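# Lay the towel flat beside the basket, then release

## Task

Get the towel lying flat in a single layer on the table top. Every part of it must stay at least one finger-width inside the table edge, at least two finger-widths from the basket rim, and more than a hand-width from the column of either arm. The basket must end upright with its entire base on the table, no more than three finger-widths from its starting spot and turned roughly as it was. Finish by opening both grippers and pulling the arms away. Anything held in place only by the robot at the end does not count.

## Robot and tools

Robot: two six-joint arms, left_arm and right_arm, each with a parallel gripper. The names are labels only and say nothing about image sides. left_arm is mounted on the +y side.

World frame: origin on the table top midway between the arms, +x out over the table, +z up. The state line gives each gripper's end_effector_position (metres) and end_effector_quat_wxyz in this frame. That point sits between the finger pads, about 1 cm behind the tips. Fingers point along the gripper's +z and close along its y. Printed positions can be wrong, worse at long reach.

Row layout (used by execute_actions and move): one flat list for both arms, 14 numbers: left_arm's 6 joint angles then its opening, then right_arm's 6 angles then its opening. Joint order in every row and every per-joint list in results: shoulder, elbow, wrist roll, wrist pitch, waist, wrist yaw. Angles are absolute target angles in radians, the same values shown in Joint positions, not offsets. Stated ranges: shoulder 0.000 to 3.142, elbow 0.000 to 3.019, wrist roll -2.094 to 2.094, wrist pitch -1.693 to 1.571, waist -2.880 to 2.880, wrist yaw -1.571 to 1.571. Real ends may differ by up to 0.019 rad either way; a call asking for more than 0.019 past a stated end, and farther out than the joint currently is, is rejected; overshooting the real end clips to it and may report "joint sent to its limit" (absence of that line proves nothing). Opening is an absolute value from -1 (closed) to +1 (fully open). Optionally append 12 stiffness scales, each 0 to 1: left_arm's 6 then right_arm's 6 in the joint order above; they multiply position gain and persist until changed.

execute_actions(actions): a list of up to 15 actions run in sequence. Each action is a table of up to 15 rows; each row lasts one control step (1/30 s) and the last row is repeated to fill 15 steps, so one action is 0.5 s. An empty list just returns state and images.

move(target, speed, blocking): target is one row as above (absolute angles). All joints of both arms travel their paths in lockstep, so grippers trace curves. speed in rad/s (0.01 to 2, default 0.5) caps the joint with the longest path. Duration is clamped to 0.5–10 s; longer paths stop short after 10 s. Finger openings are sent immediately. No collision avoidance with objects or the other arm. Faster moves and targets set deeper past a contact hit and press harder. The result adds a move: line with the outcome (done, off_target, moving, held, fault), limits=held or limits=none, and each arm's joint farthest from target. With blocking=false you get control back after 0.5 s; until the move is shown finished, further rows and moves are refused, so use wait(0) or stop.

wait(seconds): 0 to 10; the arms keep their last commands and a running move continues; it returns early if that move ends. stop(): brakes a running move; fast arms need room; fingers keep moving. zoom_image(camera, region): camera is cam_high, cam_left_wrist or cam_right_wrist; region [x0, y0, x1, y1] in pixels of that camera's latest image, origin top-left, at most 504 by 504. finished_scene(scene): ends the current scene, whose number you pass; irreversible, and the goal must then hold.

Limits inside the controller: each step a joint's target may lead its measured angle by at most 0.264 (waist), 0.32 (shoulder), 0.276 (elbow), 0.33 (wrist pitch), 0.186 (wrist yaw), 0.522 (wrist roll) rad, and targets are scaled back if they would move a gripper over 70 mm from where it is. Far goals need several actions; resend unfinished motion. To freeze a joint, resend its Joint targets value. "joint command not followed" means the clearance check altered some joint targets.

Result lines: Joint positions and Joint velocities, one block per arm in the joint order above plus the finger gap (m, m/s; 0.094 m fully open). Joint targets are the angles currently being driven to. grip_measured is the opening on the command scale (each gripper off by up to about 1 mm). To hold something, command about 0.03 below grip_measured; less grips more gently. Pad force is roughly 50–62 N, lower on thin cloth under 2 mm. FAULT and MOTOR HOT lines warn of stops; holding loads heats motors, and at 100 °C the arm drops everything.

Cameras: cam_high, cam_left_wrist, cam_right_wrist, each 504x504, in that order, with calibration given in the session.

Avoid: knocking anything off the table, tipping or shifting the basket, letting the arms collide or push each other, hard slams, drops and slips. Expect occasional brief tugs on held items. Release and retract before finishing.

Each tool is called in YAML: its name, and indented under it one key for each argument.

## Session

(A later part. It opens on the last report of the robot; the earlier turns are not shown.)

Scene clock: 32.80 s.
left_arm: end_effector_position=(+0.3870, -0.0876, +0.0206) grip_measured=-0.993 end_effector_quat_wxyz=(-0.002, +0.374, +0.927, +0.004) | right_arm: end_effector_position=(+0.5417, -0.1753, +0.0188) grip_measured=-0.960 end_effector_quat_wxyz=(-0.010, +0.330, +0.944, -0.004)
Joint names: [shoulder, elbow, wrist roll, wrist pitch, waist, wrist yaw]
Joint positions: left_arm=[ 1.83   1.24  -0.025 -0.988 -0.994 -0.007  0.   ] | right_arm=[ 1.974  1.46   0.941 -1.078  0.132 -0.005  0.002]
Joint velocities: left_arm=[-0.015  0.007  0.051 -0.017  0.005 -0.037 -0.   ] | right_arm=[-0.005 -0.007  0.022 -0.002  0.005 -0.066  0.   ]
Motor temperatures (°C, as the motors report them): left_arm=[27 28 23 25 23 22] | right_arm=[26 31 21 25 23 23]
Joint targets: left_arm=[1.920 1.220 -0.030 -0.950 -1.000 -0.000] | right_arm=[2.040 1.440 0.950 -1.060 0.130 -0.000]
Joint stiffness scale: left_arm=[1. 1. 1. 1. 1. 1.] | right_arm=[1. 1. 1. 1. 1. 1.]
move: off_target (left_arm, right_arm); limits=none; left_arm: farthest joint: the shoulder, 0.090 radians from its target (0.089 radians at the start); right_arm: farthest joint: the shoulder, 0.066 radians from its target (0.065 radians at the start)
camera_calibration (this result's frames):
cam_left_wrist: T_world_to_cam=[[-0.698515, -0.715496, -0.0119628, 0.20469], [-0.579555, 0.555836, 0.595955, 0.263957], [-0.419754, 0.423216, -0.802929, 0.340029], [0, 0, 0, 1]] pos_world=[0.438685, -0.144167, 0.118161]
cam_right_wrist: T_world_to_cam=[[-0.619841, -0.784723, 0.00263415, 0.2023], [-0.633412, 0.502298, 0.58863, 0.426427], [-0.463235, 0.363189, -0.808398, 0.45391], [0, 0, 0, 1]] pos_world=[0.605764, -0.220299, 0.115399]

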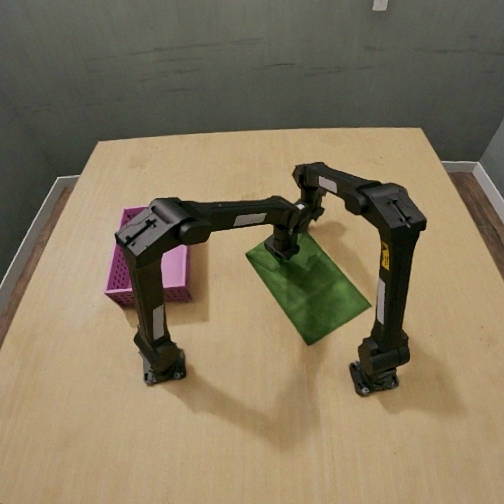

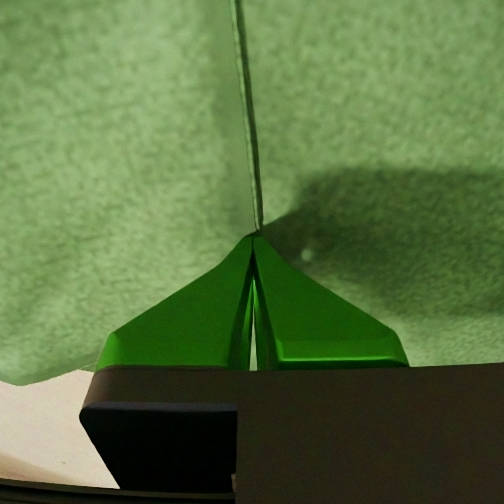

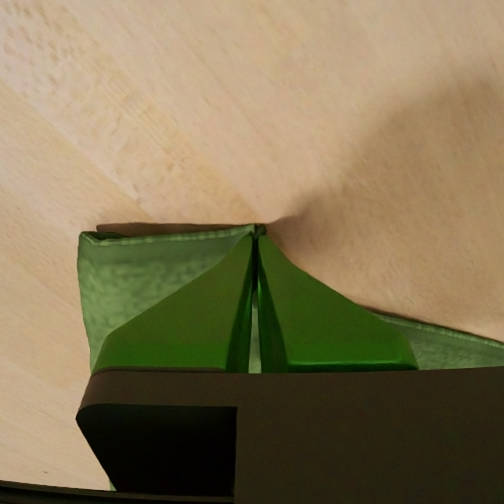

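move:
  target: [1.72,1.25,-0.03,-1.06,-1.0,0,-1,1.97,1.5,0.95,-1.1,0.13,0,-1]
  speed: 0.2

move:
  target: [1.74,1.25,-0.03,-1.06,-1.2,0,-1,1.93,1.56,0.95,-1.17,0.15,0,-1]
  speed: 0.2

move:
  target: [1.88,1.23,-0.03,-0.96,-1.2,0,-1,2.0,1.75,1.0,-1.28,0.21,0,-1]
  speed: 0.15

Scene clock: 37.53 s.
left_arm: end_effector_position=(+0.3808, -0.0823, +0.0665) grip_measured=-0.994 end_effector_quat_wxyz=(+0.012, +0.374, +0.927, -0.004) | right_arm: end_effector_position=(+0.5409, -0.1756, +0.0216) grip_measured=-0.960 end_effector_quat_wxyz=(-0.012, +0.330, +0.944, -0.005)
Joint names: [shoulder, elbow, wrist roll, wrist pitch, waist, wrist yaw]
Joint positions: left_arm=[ 1.732  1.238 -0.025 -1.053 -0.994 -0.002  0.   ] | right_arm=[ 1.971  1.464  0.941 -1.089  0.132 -0.005  0.002]
Joint velocities: left_arm=[-0.015 -0.007  0.051 -0.002 -0.015  0.007 -0.001] | right_arm=[-0.005  0.017 -0.037  0.017 -0.005 -0.051  0.001]
Motor temperatures (°C, as the motors report them): left_arm=[27 28 23 25 23 22] | right_arm=[26 31 21 25 23 23]
Joint targets: left_arm=[1.720 1.250 -0.030 -1.060 -1.000 0.000] | right_arm=[1.970 1.500 0.950 -1.100 0.130 -0.000]
Joint stiffness scale: left_arm=[1. 1. 1. 1. 1. 1.] | right_arm=[1. 1. 1. 1. 1. 1.]
move: off_target (right_arm); limits=none; left_arm: farthest joint: the shoulder, 0.012 radians from its target (0.110 radians at the start); right_arm: farthest joint: the elbow, 0.036 radians from its target (0.040 radians at the start)
camera_calibration (this result's frames):
cam_left_wrist: T_world_to_cam=[[-0.698356, -0.715715, -0.00716573, 0.204273], [-0.59076, 0.570721, 0.570333, 0.237284], [-0.404106, 0.402528, -0.821382, 0.365607], [0, 0, 0, 1]] pos_world=[0.430577, -0.136389, 0.166436]
cam_right_wrist: T_world_to_cam=[[-0.619821, -0.784718, 0.00632408, 0.201479], [-0.630809, 0.503016, 0.590808, 0.423003], [-0.466799, 0.362206, -0.806787, 0.457604], [0, 0, 0, 1]] pos_world=[0.605324, -0.22042, 0.118001]

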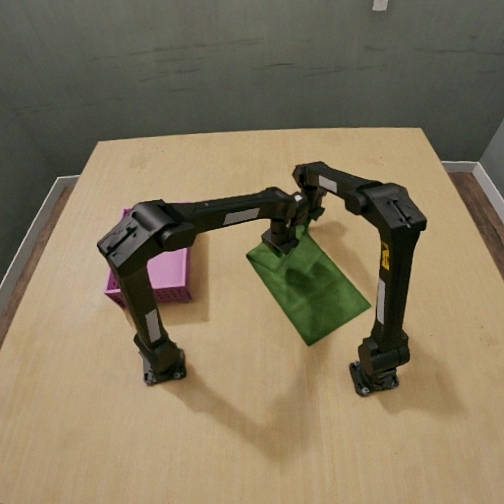

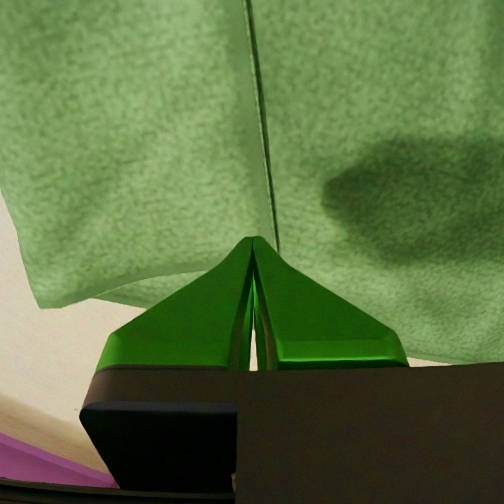

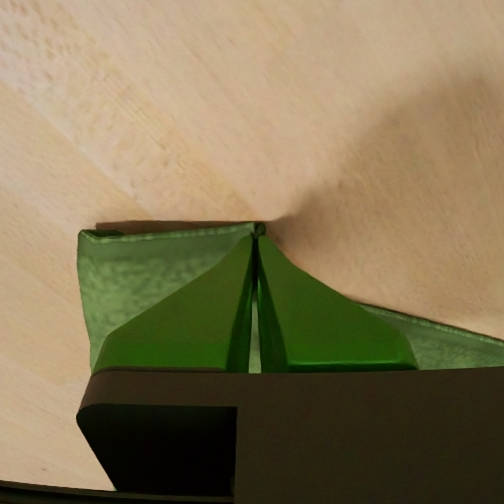

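Scene clock: 39.00 s.
left_arm: end_effector_position=(+0.3037, -0.1425, +0.0652) grip_measured=-0.994 end_effector_quat_wxyz=(+0.009, +0.464, +0.886, -0.004) | right_arm: end_effector_position=(+0.5464, -0.1727, +0.0493) grip_measured=-0.961 end_effector_quat_wxyz=(-0.012, +0.328, +0.944, -0.006)
Joint names: [shoulder, elbow, wrist roll, wrist pitch, waist, wrist yaw]
Joint positions: left_arm=[ 1.732  1.234 -0.025 -1.053 -1.193 -0.002  0.   ] | right_arm=[ 1.953  1.517  0.941 -1.161  0.134 -0.005  0.002]
Joint velocities: left_arm=[-0.005  0.007  0.022 -0.007 -0.005  0.022  0.001] | right_arm=[-0.005 -0.022  0.007  0.012 -0.005 -0.095  0.   ]
Motor temperatures (°C, as the motors report them): left_arm=[27 28 23 25 23 22] | right_arm=[26 31 21 25 23 23]
Joint targets: left_arm=[1.740 1.250 -0.030 -1.060 -1.200 -0.000] | right_arm=[1.930 1.560 0.950 -1.170 0.150 -0.000]
Joint stiffness scale: left_arm=[1. 1. 1. 1. 1. 1.] | right_arm=[1. 1. 1. 1. 1. 1.]
move: off_target (right_arm); limits=none; left_arm: farthest joint: the elbow, 0.016 radians from its target (0.012 radians at the start); right_arm: farthest joint: the elbow, 0.043 radians from its target (0.096 radians at the start)
camera_calibration (this result's frames):
cam_left_wrist: T_world_to_cam=[[-0.826164, -0.563392, -0.006476, 0.167854], [-0.464617, 0.674727, 0.573476, 0.203077], [-0.318723, 0.476794, -0.819197, 0.342077], [0, 0, 0, 1]] pos_world=[0.342056, -0.205554, 0.164855]
cam_right_wrist: T_world_to_cam=[[-0.61801, -0.786131, 0.00786152, 0.205668], [-0.630873, 0.501873, 0.591712, 0.408498], [-0.469109, 0.360725, -0.806111, 0.482433], [0, 0, 0, 1]] pos_world=[0.611129, -0.217358, 0.145564]

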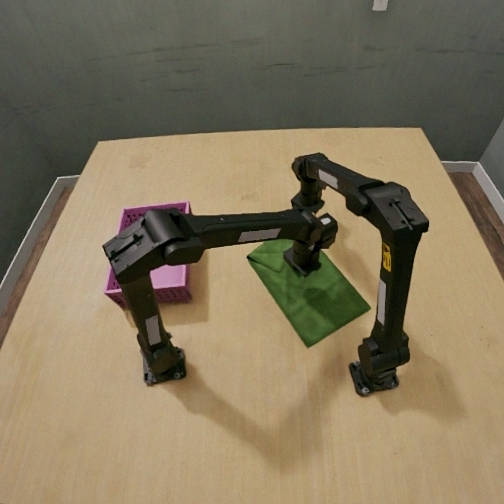

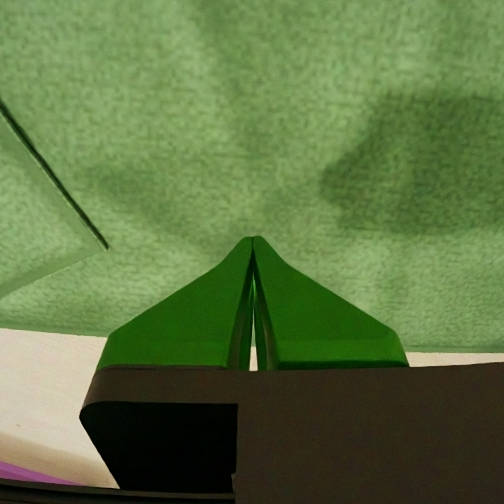

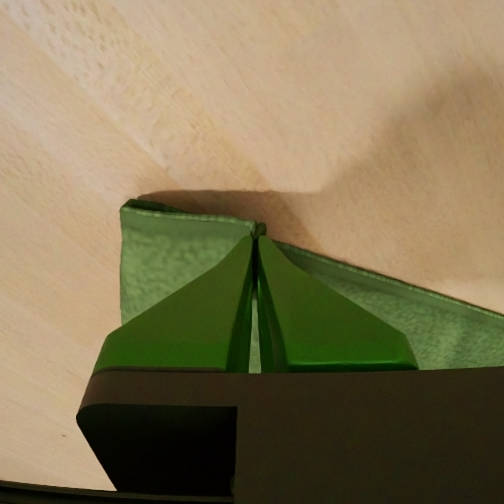

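Scene clock: 40.93 s.
left_arm: end_effector_position=(+0.3069, -0.1474, +0.0196) grip_measured=-0.994 end_effector_quat_wxyz=(-0.005, +0.464, +0.886, +0.003) | right_arm: end_effector_position=(+0.5758, -0.1252, +0.1035) grip_measured=-0.961 end_effector_quat_wxyz=(+0.009, +0.322, +0.947, +0.010)
Joint names: [shoulder, elbow, wrist roll, wrist pitch, waist, wrist yaw]
Joint positions: left_arm=[ 1.825  1.229 -0.025 -0.986 -1.193 -0.002  0.   ] | right_arm=[ 1.975  1.703  0.989 -1.272  0.196 -0.004  0.002]
Joint velocities: left_arm=[-0.005  0.012 -0.037 -0.022 -0.005  0.066 -0.001] | right_arm=[ 0.005 -0.002  0.081 -0.022 -0.015 -0.051 -0.   ]
Motor temperatures (°C, as the motors report them): left_arm=[27 28 23 25 23 22] | right_arm=[26 32 21 25 23 23]
Joint targets: left_arm=[1.880 1.230 -0.030 -0.960 -1.200 0.000] | right_arm=[2.000 1.750 1.000 -1.280 0.210 0.000]
Joint stiffness scale: left_arm=[1. 1. 1. 1. 1. 1.] | right_arm=[1. 1. 1. 1. 1. 1.]
move: off_target (left_arm, right_arm); limits=none; left_arm: farthest joint: the shoulder, 0.055 radians from its target (0.148 radians at the start); right_arm: farthest joint: the elbow, 0.047 radians from its target (0.233 radians at the start)
camera_calibration (this result's frames):
cam_left_wrist: T_world_to_cam=[[-0.826282, -0.563213, -0.00707688, 0.167522], [-0.454452, 0.659192, 0.599116, 0.228097], [-0.332765, 0.498254, -0.800631, 0.315189], [0, 0, 0, 1]] pos_world=[0.346963, -0.213054, 0.116879]
cam_right_wrist: T_world_to_cam=[[-0.606442, -0.794306, -0.0361506, 0.257638], [-0.667508, 0.483876, 0.565948, 0.392584], [-0.432043, 0.367345, -0.823648, 0.504071], [0, 0, 0, 1]] pos_world=[0.636076, -0.170487, 0.202309]

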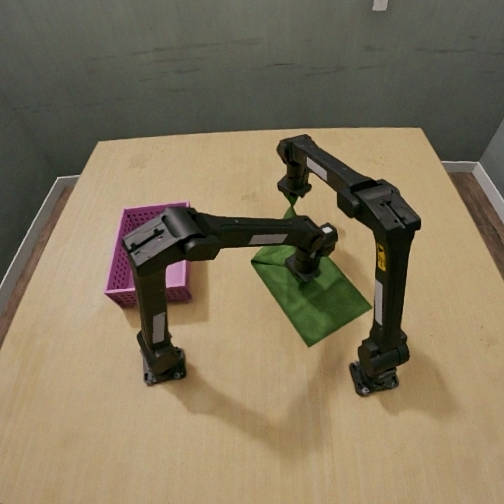

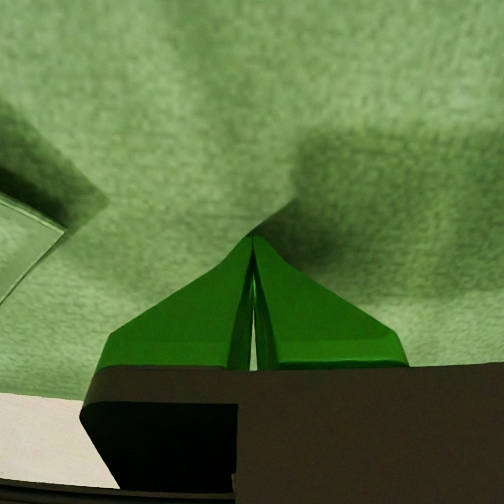

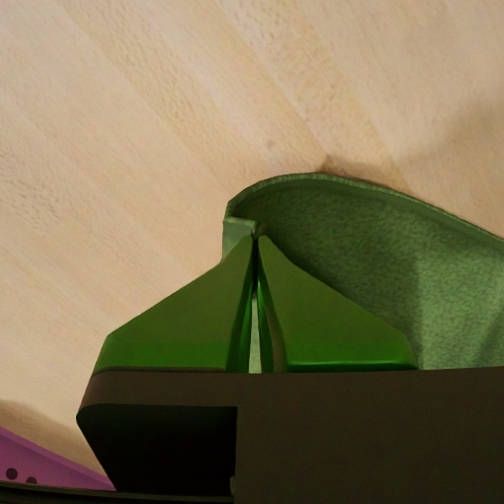

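move:
  target: [1.88,1.23,-0.03,-0.96,-1.2,0,-1,2.25,2.09,1.05,-1.37,0.26,0,-1]
  speed: 0.2

Scene clock: 45.67 s.
left_arm: end_effector_position=(+0.3082, -0.1488, +0.0196) grip_measured=-0.994 end_effector_quat_wxyz=(-0.001, +0.464, +0.886, +0.002) | right_arm: end_effector_position=(+0.6316, -0.0682, +0.0647) grip_measured=-0.961 end_effector_quat_wxyz=(-0.004, +0.321, +0.947, -0.001)
Joint names: [shoulder, elbow, wrist roll, wrist pitch, waist, wrist yaw]
Joint positions: left_arm=[ 1.825  1.229 -0.025 -0.978 -1.193 -0.003  0.   ] | right_arm=[ 2.231  2.028  1.04  -1.374  0.249 -0.004  0.002]
Joint velocities: left_arm=[-0.005 -0.002 -0.022 -0.002 -0.005  0.037 -0.001] | right_arm=[ 0.005 -0.002 -0.051  0.017 -0.005 -0.037 -0.   ]
Motor temperatures (°C, as the motors report them): left_arm=[27 28 23 25 23 22] | right_arm=[26 33 21 25 23 23]
Joint targets: left_arm=[1.880 1.230 -0.030 -0.960 -1.200 -0.000] | right_arm=[2.250 2.090 1.050 -1.370 0.260 -0.000]
Joint stiffness scale: left_arm=[1. 1. 1. 1. 1. 1.] | right_arm=[1. 1. 1. 1. 1. 1.]
move: off_target (left_arm, right_arm); limits=none; left_arm: farthest joint: the shoulder, 0.055 radians from its target (0.055 radians at the start); right_arm: farthest joint: the elbow, 0.062 radians from its target (0.387 radians at the start)
camera_calibration (this result's frames):
cam_left_wrist: T_world_to_cam=[[-0.826246, -0.563246, -0.00845829, 0.16776], [-0.457695, 0.662504, 0.592961, 0.231226], [-0.32838, 0.493803, -0.805187, 0.314379], [0, 0, 0, 1]] pos_world=[0.347677, -0.213939, 0.117444]
cam_right_wrist: T_world_to_cam=[[-0.605627, -0.79571, -0.00780855, 0.332904], [-0.650194, 0.489168, 0.581345, 0.412658], [-0.458762, 0.357155, -0.81362, 0.49086], [0, 0, 0, 1]] pos_world=[0.695112, -0.112278, 0.162076]

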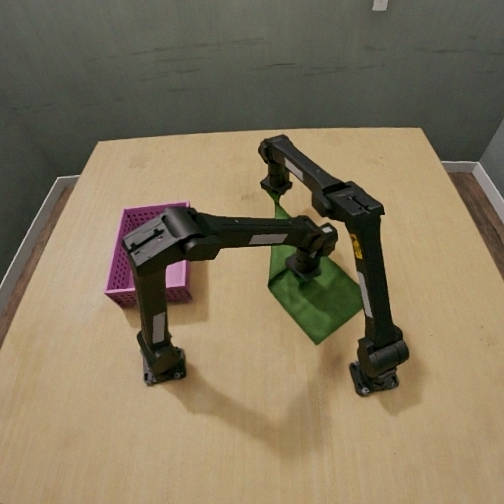

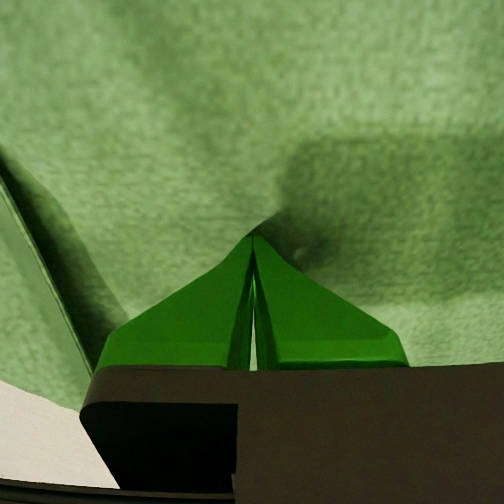

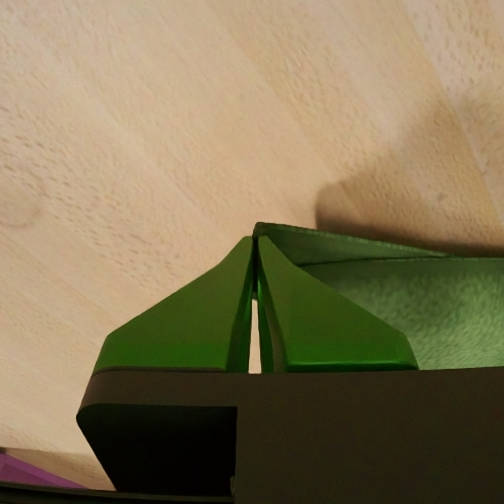

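move:
  target: [1.55,1.3,0,-1.25,-1.2,0,-1,2.25,2.09,1.05,-1.37,0.26,0,-1]

move:
  target: [0.9,0.9,0,-1.3,-0.6,0,0,2.25,2.09,1.05,-1.37,0.26,0,-1]
  speed: 0.7

zoom_image:
  camera: "cam_high"
  region: [220,180,400,360]

Scene clock: 49.20 s.
left_arm: end_effector_position=(+0.2992, -0.1348, +0.0356) grip_measured=-0.994 end_effector_quat_wxyz=(-0.019, +0.464, +0.885, +0.013) | right_arm: end_effector_position=(+0.6356, -0.0666, +0.0701) grip_measured=-0.961 end_effector_quat_wxyz=(+0.001, +0.321, +0.947, +0.004)
Joint names: [shoulder, elbow, wrist roll, wrist pitch, waist, wrist yaw]
Joint positions: left_arm=[ 1.788  1.223 -0.025 -1.051 -1.193 -0.004  0.   ] | right_arm=[ 2.231  2.042  1.04  -1.375  0.249 -0.004  0.002]
Joint velocities: left_arm=[-0.005  0.012 -0.037 -0.007 -0.015 -0.022 -0.001] | right_arm=[-0.024 -0.012  0.037  0.012 -0.005 -0.007  0.001]
Motor temperatures (°C, as the motors report them): left_arm=[27 28 23 25 23 22] | right_arm=[26 34 21 25 23 23]
Joint targets: left_arm=[1.799 1.229 -0.025 -1.045 -1.193 -0.004] | right_arm=[2.250 2.090 1.050 -1.370 0.260 -0.000]
Joint stiffness scale: left_arm=[1. 1. 1. 1. 1. 1.] | right_arm=[1. 1. 1. 1. 1. 1.]
move: held (left_arm), off_target (right_arm); limits=held; held on 21 of 29 steps (left_arm), including the last (left_arm); left_arm: farthest joint: the shoulder, 0.238 radians from its target (0.275 radians at the start); right_arm: farthest joint: the elbow, 0.048 radians from its target (0.062 radians at the start)
joint command not followed: on one or more control steps a check withheld the commanded joint targets of the left arm, and it was not sent them on those steps. On the call's last step the targets were still withheld.
cause: the commanded joint targets would bring a part of the robot too close to another arm (this arm's forearm (the part past the elbow) and the other arm's forearm (the part past the elbow)); next, command targets that bring no part of the robot closer to that arm.
camera_calibration (this result's frames):
cam_left_wrist: T_world_to_cam=[[-0.826465, -0.562893, -0.0103733, 0.168587], [-0.444515, 0.641127, 0.62559, 0.200405], [-0.345489, 0.521639, -0.780083, 0.325363], [0, 0, 0, 1]] pos_world=[0.340824, -0.203311, 0.130188]
cam_right_wrist: T_world_to_cam=[[-0.60577, -0.795414, -0.0189705, 0.337515], [-0.65696, 0.486592, 0.575875, 0.4158], [-0.448828, 0.361311, -0.817317, 0.490739], [0, 0, 0, 1]] pos_world=[0.697877, -0.11117, 0.168044]

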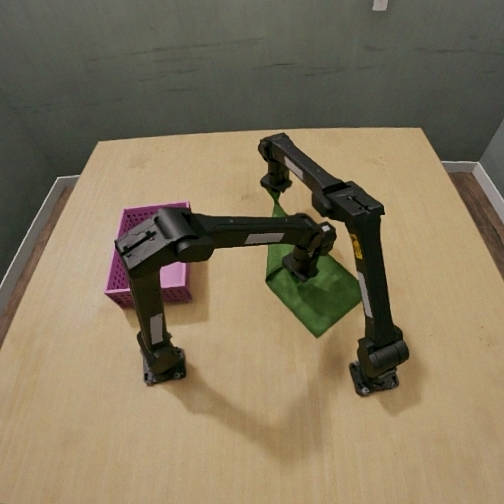

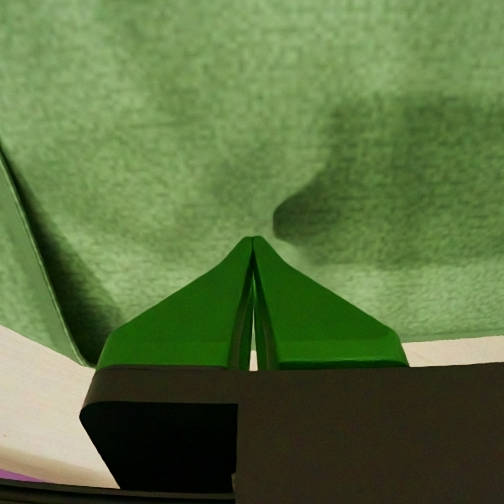

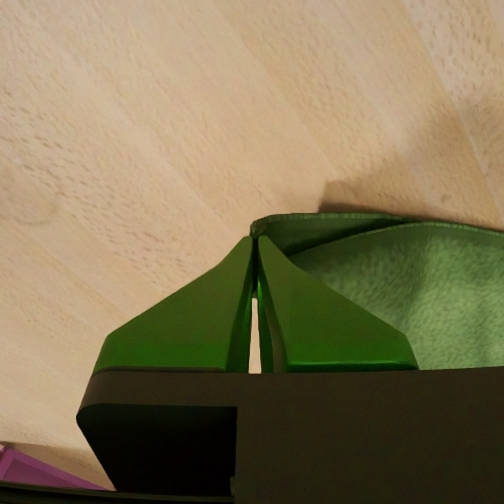

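Scene clock: 51.03 s.
left_arm: end_effector_position=(+0.2979, +0.1545, +0.2320) grip_measured=-0.002 end_effector_quat_wxyz=(+0.135, +0.193, +0.971, -0.028) | right_arm: end_effector_position=(+0.6356, -0.0666, +0.0701) grip_measured=-0.961 end_effector_quat_wxyz=(+0.001, +0.321, +0.947, +0.004)
Joint names: [shoulder, elbow, wrist roll, wrist pitch, waist, wrist yaw]
Joint positions: left_arm=[ 0.891  0.893 -0.016 -1.295 -0.609 -0.002  0.047] | right_arm=[ 2.231  2.042  1.04  -1.375  0.249 -0.004  0.002]
Joint velocities: left_arm=[-0.005 -0.002  0.007 -0.002 -0.005  0.022 -0.001] | right_arm=[ 0.005  0.002  0.007 -0.012 -0.005 -0.037 -0.001]
Motor temperatures (°C, as the motors report them): left_arm=[27 28 23 25 23 22] | right_arm=[27 34 21 25 23 23]
Joint targets: left_arm=[0.900 0.900 -0.000 -1.300 -0.600 0.000] | right_arm=[2.250 2.090 1.050 -1.370 0.260 0.000]
Joint stiffness scale: left_arm=[1. 1. 1. 1. 1. 1.] | right_arm=[1. 1. 1. 1. 1. 1.]
move: off_target (right_arm); limits=none; left_arm: farthest joint: the wrist roll, 0.016 radians from its target (0.025 radians at the start); right_arm: farthest joint: the elbow, 0.048 radians from its target (0.048 radians at the start)
camera_calibration (this result's frames):
cam_left_wrist: T_world_to_cam=[[-0.386265, -0.922376, -0.00476124, 0.255444], [-0.865817, 0.360791, 0.346685, 0.124978], [-0.318056, 0.138035, -0.93797, 0.414895], [0, 0, 0, 1]] pos_world=[0.338837, 0.133255, 0.347047]
cam_right_wrist: T_world_to_cam=[[-0.60577, -0.795414, -0.0189705, 0.337515], [-0.65696, 0.486592, 0.575875, 0.4158], [-0.448828, 0.361311, -0.817317, 0.490739], [0, 0, 0, 1]] pos_world=[0.697877, -0.11117, 0.168044]

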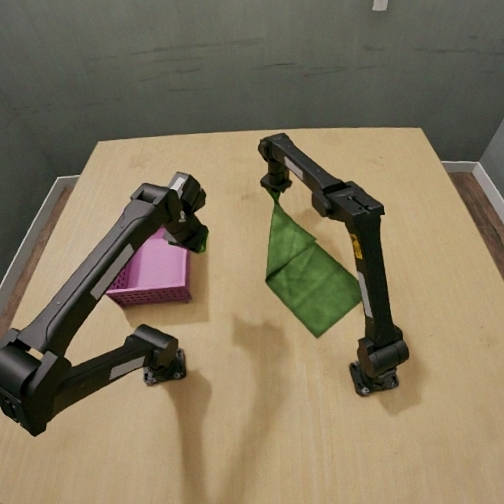

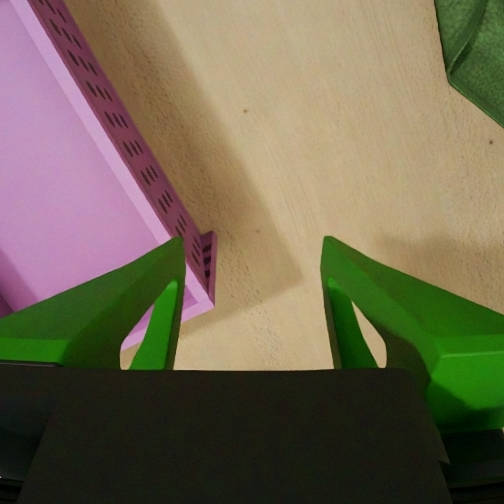

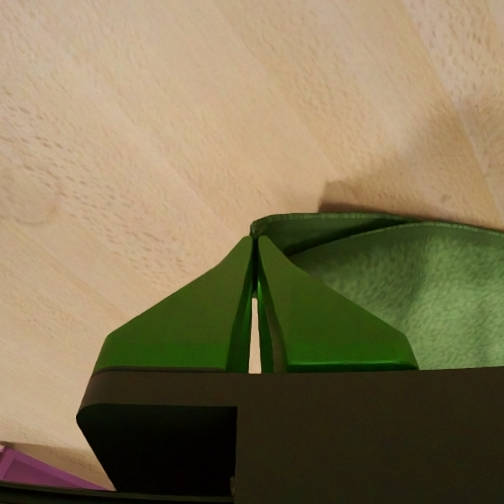

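Region (220, 180, 400, 360) of cam_high's 504x504 image, scaled by 2.800, with more detail than that image has.

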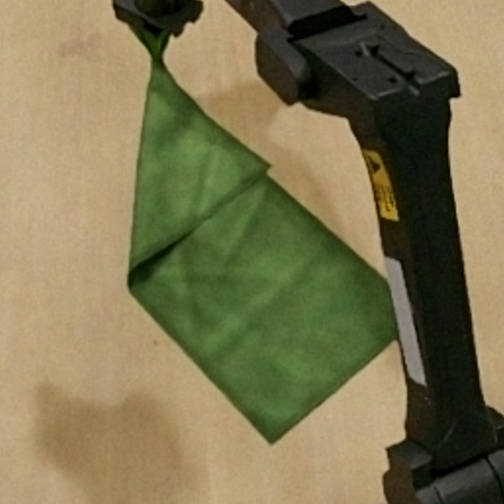

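move:
  target: [0.9,0.9,0,-1.3,-0.6,0,-1,2.28,2.09,1.05,-1.37,0.26,0,0]

move:
  target: [0.9,0.9,0,-1.3,-0.6,0,-1,2.1,2.0,0.8,-1.4,0.2,0,0]

move:
  target: [0.9,0.9,0,-1.3,-0.6,0,-1,1.82,1.33,0.1,-1.07,0.05,0,0]

Scene clock: 55.80 s.
left_arm: end_effector_position=(+0.2965, +0.1551, +0.2292) grip_measured=-0.994 end_effector_quat_wxyz=(+0.132, +0.193, +0.972, -0.027) | right_arm: end_effector_position=(+0.6337, -0.0673, +0.0515) grip_measured=-0.002 end_effector_quat_wxyz=(-0.010, +0.321, +0.947, -0.005)
Joint names: [shoulder, elbow, wrist roll, wrist pitch, waist, wrist yaw]
Joint positions: left_arm=[ 0.891  0.887 -0.015 -1.295 -0.609 -0.002  0.   ] | right_arm=[ 2.26   2.042  1.04  -1.375  0.249 -0.004  0.047]
Joint velocities: left_arm=[ 0.005  0.007 -0.022 -0.002 -0.005  0.022  0.   ] | right_arm=[ 0.005 -0.002 -0.007 -0.012  0.005 -0.066  0.   ]
Motor temperatures (°C, as the motors report them): left_arm=[26 28 23 25 23 22] | right_arm=[27 35 21 25 23 23]
Joint targets: left_arm=[0.900 0.900 -0.000 -1.300 -0.600 -0.000] | right_arm=[2.280 2.090 1.050 -1.370 0.260 -0.000]
Joint stiffness scale: left_arm=[1. 1. 1. 1. 1. 1.] | right_arm=[1. 1. 1. 1. 1. 1.]
move: off_target (right_arm); limits=none; left_arm: farthest joint: the wrist roll, 0.015 radians from its target (0.015 radians at the start); right_arm: farthest joint: the elbow, 0.048 radians from its target (0.048 radians at the start)
camera_calibration (this result's frames):
cam_left_wrist: T_world_to_cam=[[-0.386631, -0.922221, -0.00493128, 0.255571], [-0.86374, 0.360229, 0.352402, 0.122729], [-0.323217, 0.140509, -0.935836, 0.412484], [0, 0, 0, 1]] pos_world=[0.338139, 0.133525, 0.344027]
cam_right_wrist: T_world_to_cam=[[-0.605948, -0.795486, 0.00533051, 0.334323], [-0.641745, 0.492776, 0.587652, 0.415886], [-0.470096, 0.352666, -0.809096, 0.487395], [0, 0, 0, 1]] pos_world=[0.698598, -0.110878, 0.148171]

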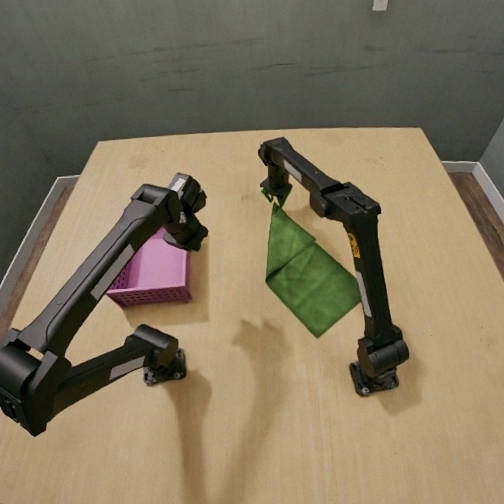

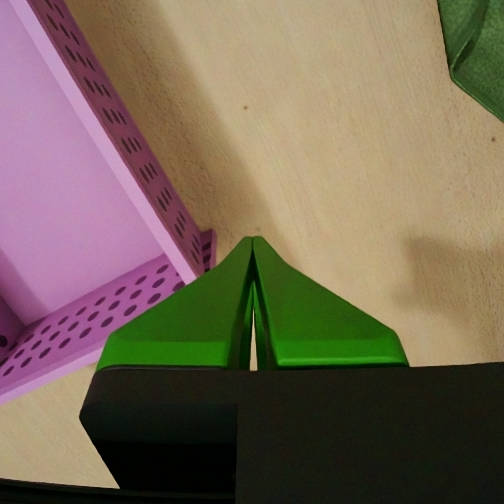

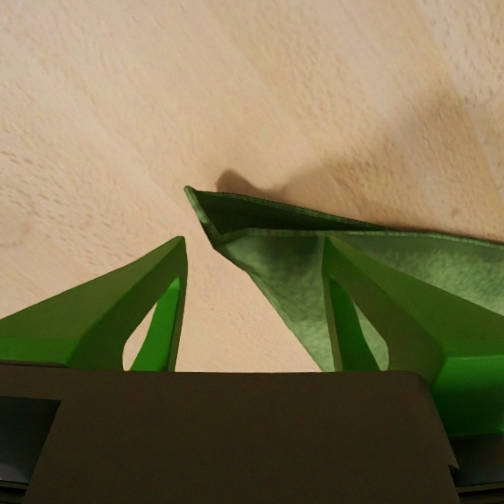

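Scene clock: 57.07 s.
left_arm: end_effector_position=(+0.2954, +0.1556, +0.2270) grip_measured=-0.994 end_effector_quat_wxyz=(+0.130, +0.193, +0.972, -0.027) | right_arm: end_effector_position=(+0.6319, -0.0985, +0.1403) grip_measured=-0.002 end_effector_quat_wxyz=(+0.032, +0.231, +0.972, +0.023)
Joint names: [shoulder, elbow, wrist roll, wrist pitch, waist, wrist yaw]
Joint positions: left_arm=[ 0.891  0.882 -0.015 -1.295 -0.609 -0.002  0.   ] | right_arm=[ 2.096  1.995  0.81  -1.392  0.207 -0.004  0.047]
Joint velocities: left_arm=[-0.005  0.007  0.037  0.007 -0.015  0.066 -0.001] | right_arm=[-0.005 -0.017 -0.051  0.007  0.005 -0.037 -0.001]
Motor temperatures (°C, as the motors report them): left_arm=[26 28 23 25 23 22] | right_arm=[27 35 21 25 23 23]
Joint targets: left_arm=[0.900 0.900 -0.000 -1.300 -0.600 0.000] | right_arm=[2.100 2.000 0.800 -1.400 0.200 -0.000]
Joint stiffness scale: left_arm=[1. 1. 1. 1. 1. 1.] | right_arm=[1. 1. 1. 1. 1. 1.]
move: done; limits=none; left_arm: farthest joint: the elbow, 0.018 radians from its target (0.013 radians at the start); right_arm: farthest joint: the wrist roll, 0.010 radians from its target (0.240 radians at the start)
camera_calibration (this result's frames):
cam_left_wrist: T_world_to_cam=[[-0.386653, -0.922212, -0.0049845, 0.25559], [-0.862126, 0.359531, 0.357039, 0.120977], [-0.327473, 0.142347, -0.934076, 0.410562], [0, 0, 0, 1]] pos_world=[0.33757, 0.133771, 0.341577]
cam_right_wrist: T_world_to_cam=[[-0.443378, -0.893597, -0.0700049, 0.206117], [-0.774459, 0.342602, 0.531825, 0.454716], [-0.451253, 0.290015, -0.843956, 0.556221], [0, 0, 0, 1]] pos_world=[0.694543, -0.132914, 0.242026]

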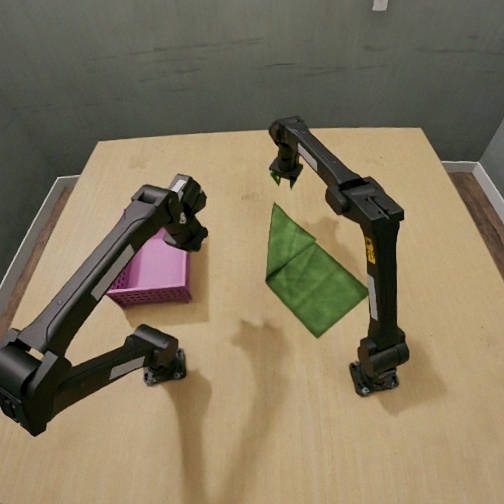

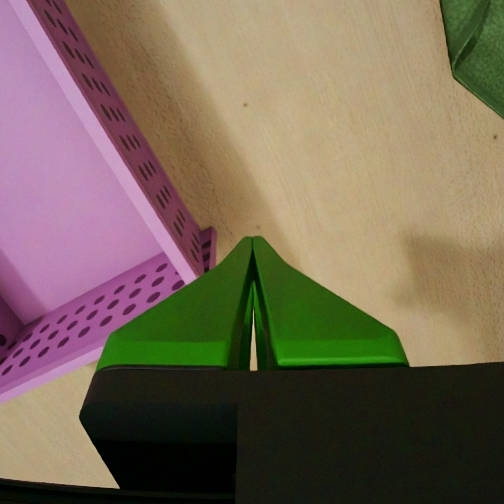

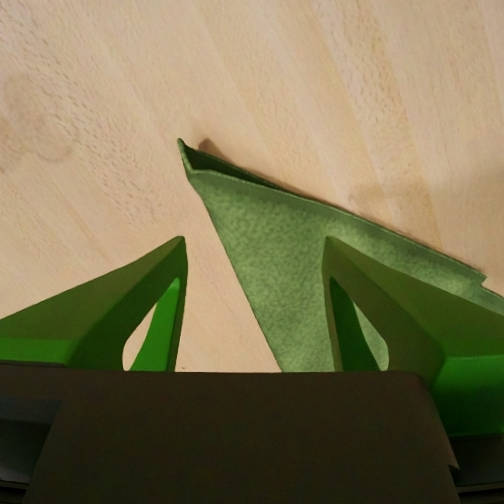

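Scene clock: 59.27 s.
left_arm: end_effector_position=(+0.2941, +0.1561, +0.2243) grip_measured=-0.994 end_effector_quat_wxyz=(+0.127, +0.193, +0.973, -0.026) | right_arm: end_effector_position=(+0.5055, -0.2233, +0.0413) grip_measured=-0.002 end_effector_quat_wxyz=(-0.015, -0.044, +0.999, -0.000)
Joint names: [shoulder, elbow, wrist roll, wrist pitch, waist, wrist yaw]
Joint positions: left_arm=[ 0.891  0.876 -0.015 -1.295 -0.609 -0.002  0.   ] | right_arm=[ 1.845  1.325  0.111 -1.081  0.061 -0.004  0.047]
Joint velocities: left_arm=[-0.015  0.007  0.007 -0.017 -0.005  0.037 -0.001] | right_arm=[-0.005 -0.012  0.022  0.017 -0.005  0.022 -0.   ]
Motor temperatures (°C, as the motors report them): left_arm=[26 28 23 25 23 22] | right_arm=[27 34 21 25 23 23]
Joint targets: left_arm=[0.900 0.900 -0.000 -1.300 -0.600 -0.000] | right_arm=[1.820 1.330 0.100 -1.070 0.050 -0.000]
Joint stiffness scale: left_arm=[1. 1. 1. 1. 1. 1.] | right_arm=[1. 1. 1. 1. 1. 1.]
move: off_target (left_arm, right_arm); limits=none; left_arm: farthest joint: the elbow, 0.024 radians from its target (0.018 radians at the start); right_arm: farthest joint: the shoulder, 0.025 radians from its target (0.276 radians at the start)
camera_calibration (this result's frames):
cam_left_wrist: T_world_to_cam=[[-0.386681, -0.9222, -0.00504982, 0.255613], [-0.860109, 0.35866, 0.362733, 0.118833], [-0.332701, 0.144606, -0.931879, 0.408185], [0, 0, 0, 1]] pos_world=[0.336854, 0.13408, 0.338565]
cam_right_wrist: T_world_to_cam=[[0.0901806, -0.995854, -0.0119396, -0.263291], [-0.79637, -0.0793048, 0.599588, 0.366357], [-0.598049, -0.044563, -0.800219, 0.44948], [0, 0, 0, 1]] pos_world=[0.584311, -0.213115, 0.136876]

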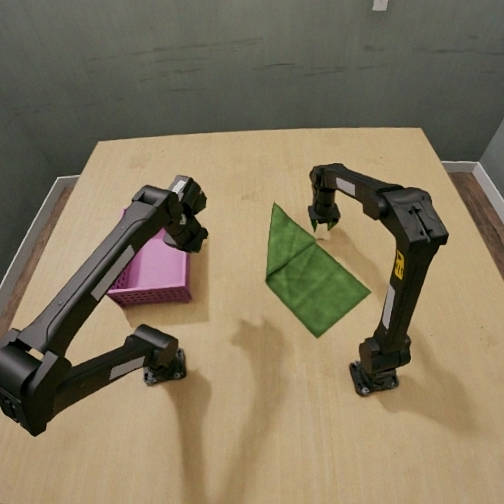

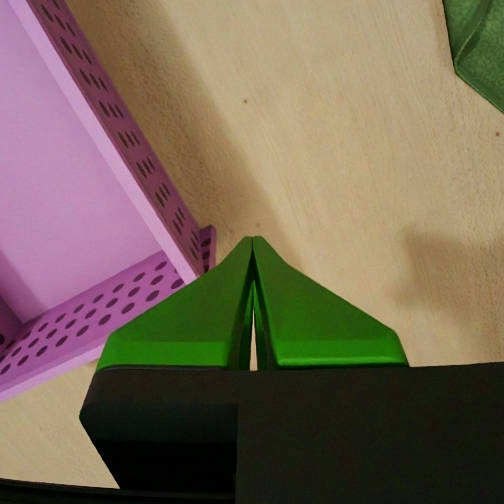

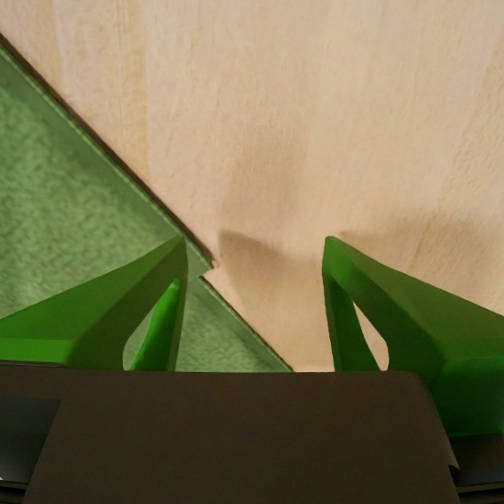

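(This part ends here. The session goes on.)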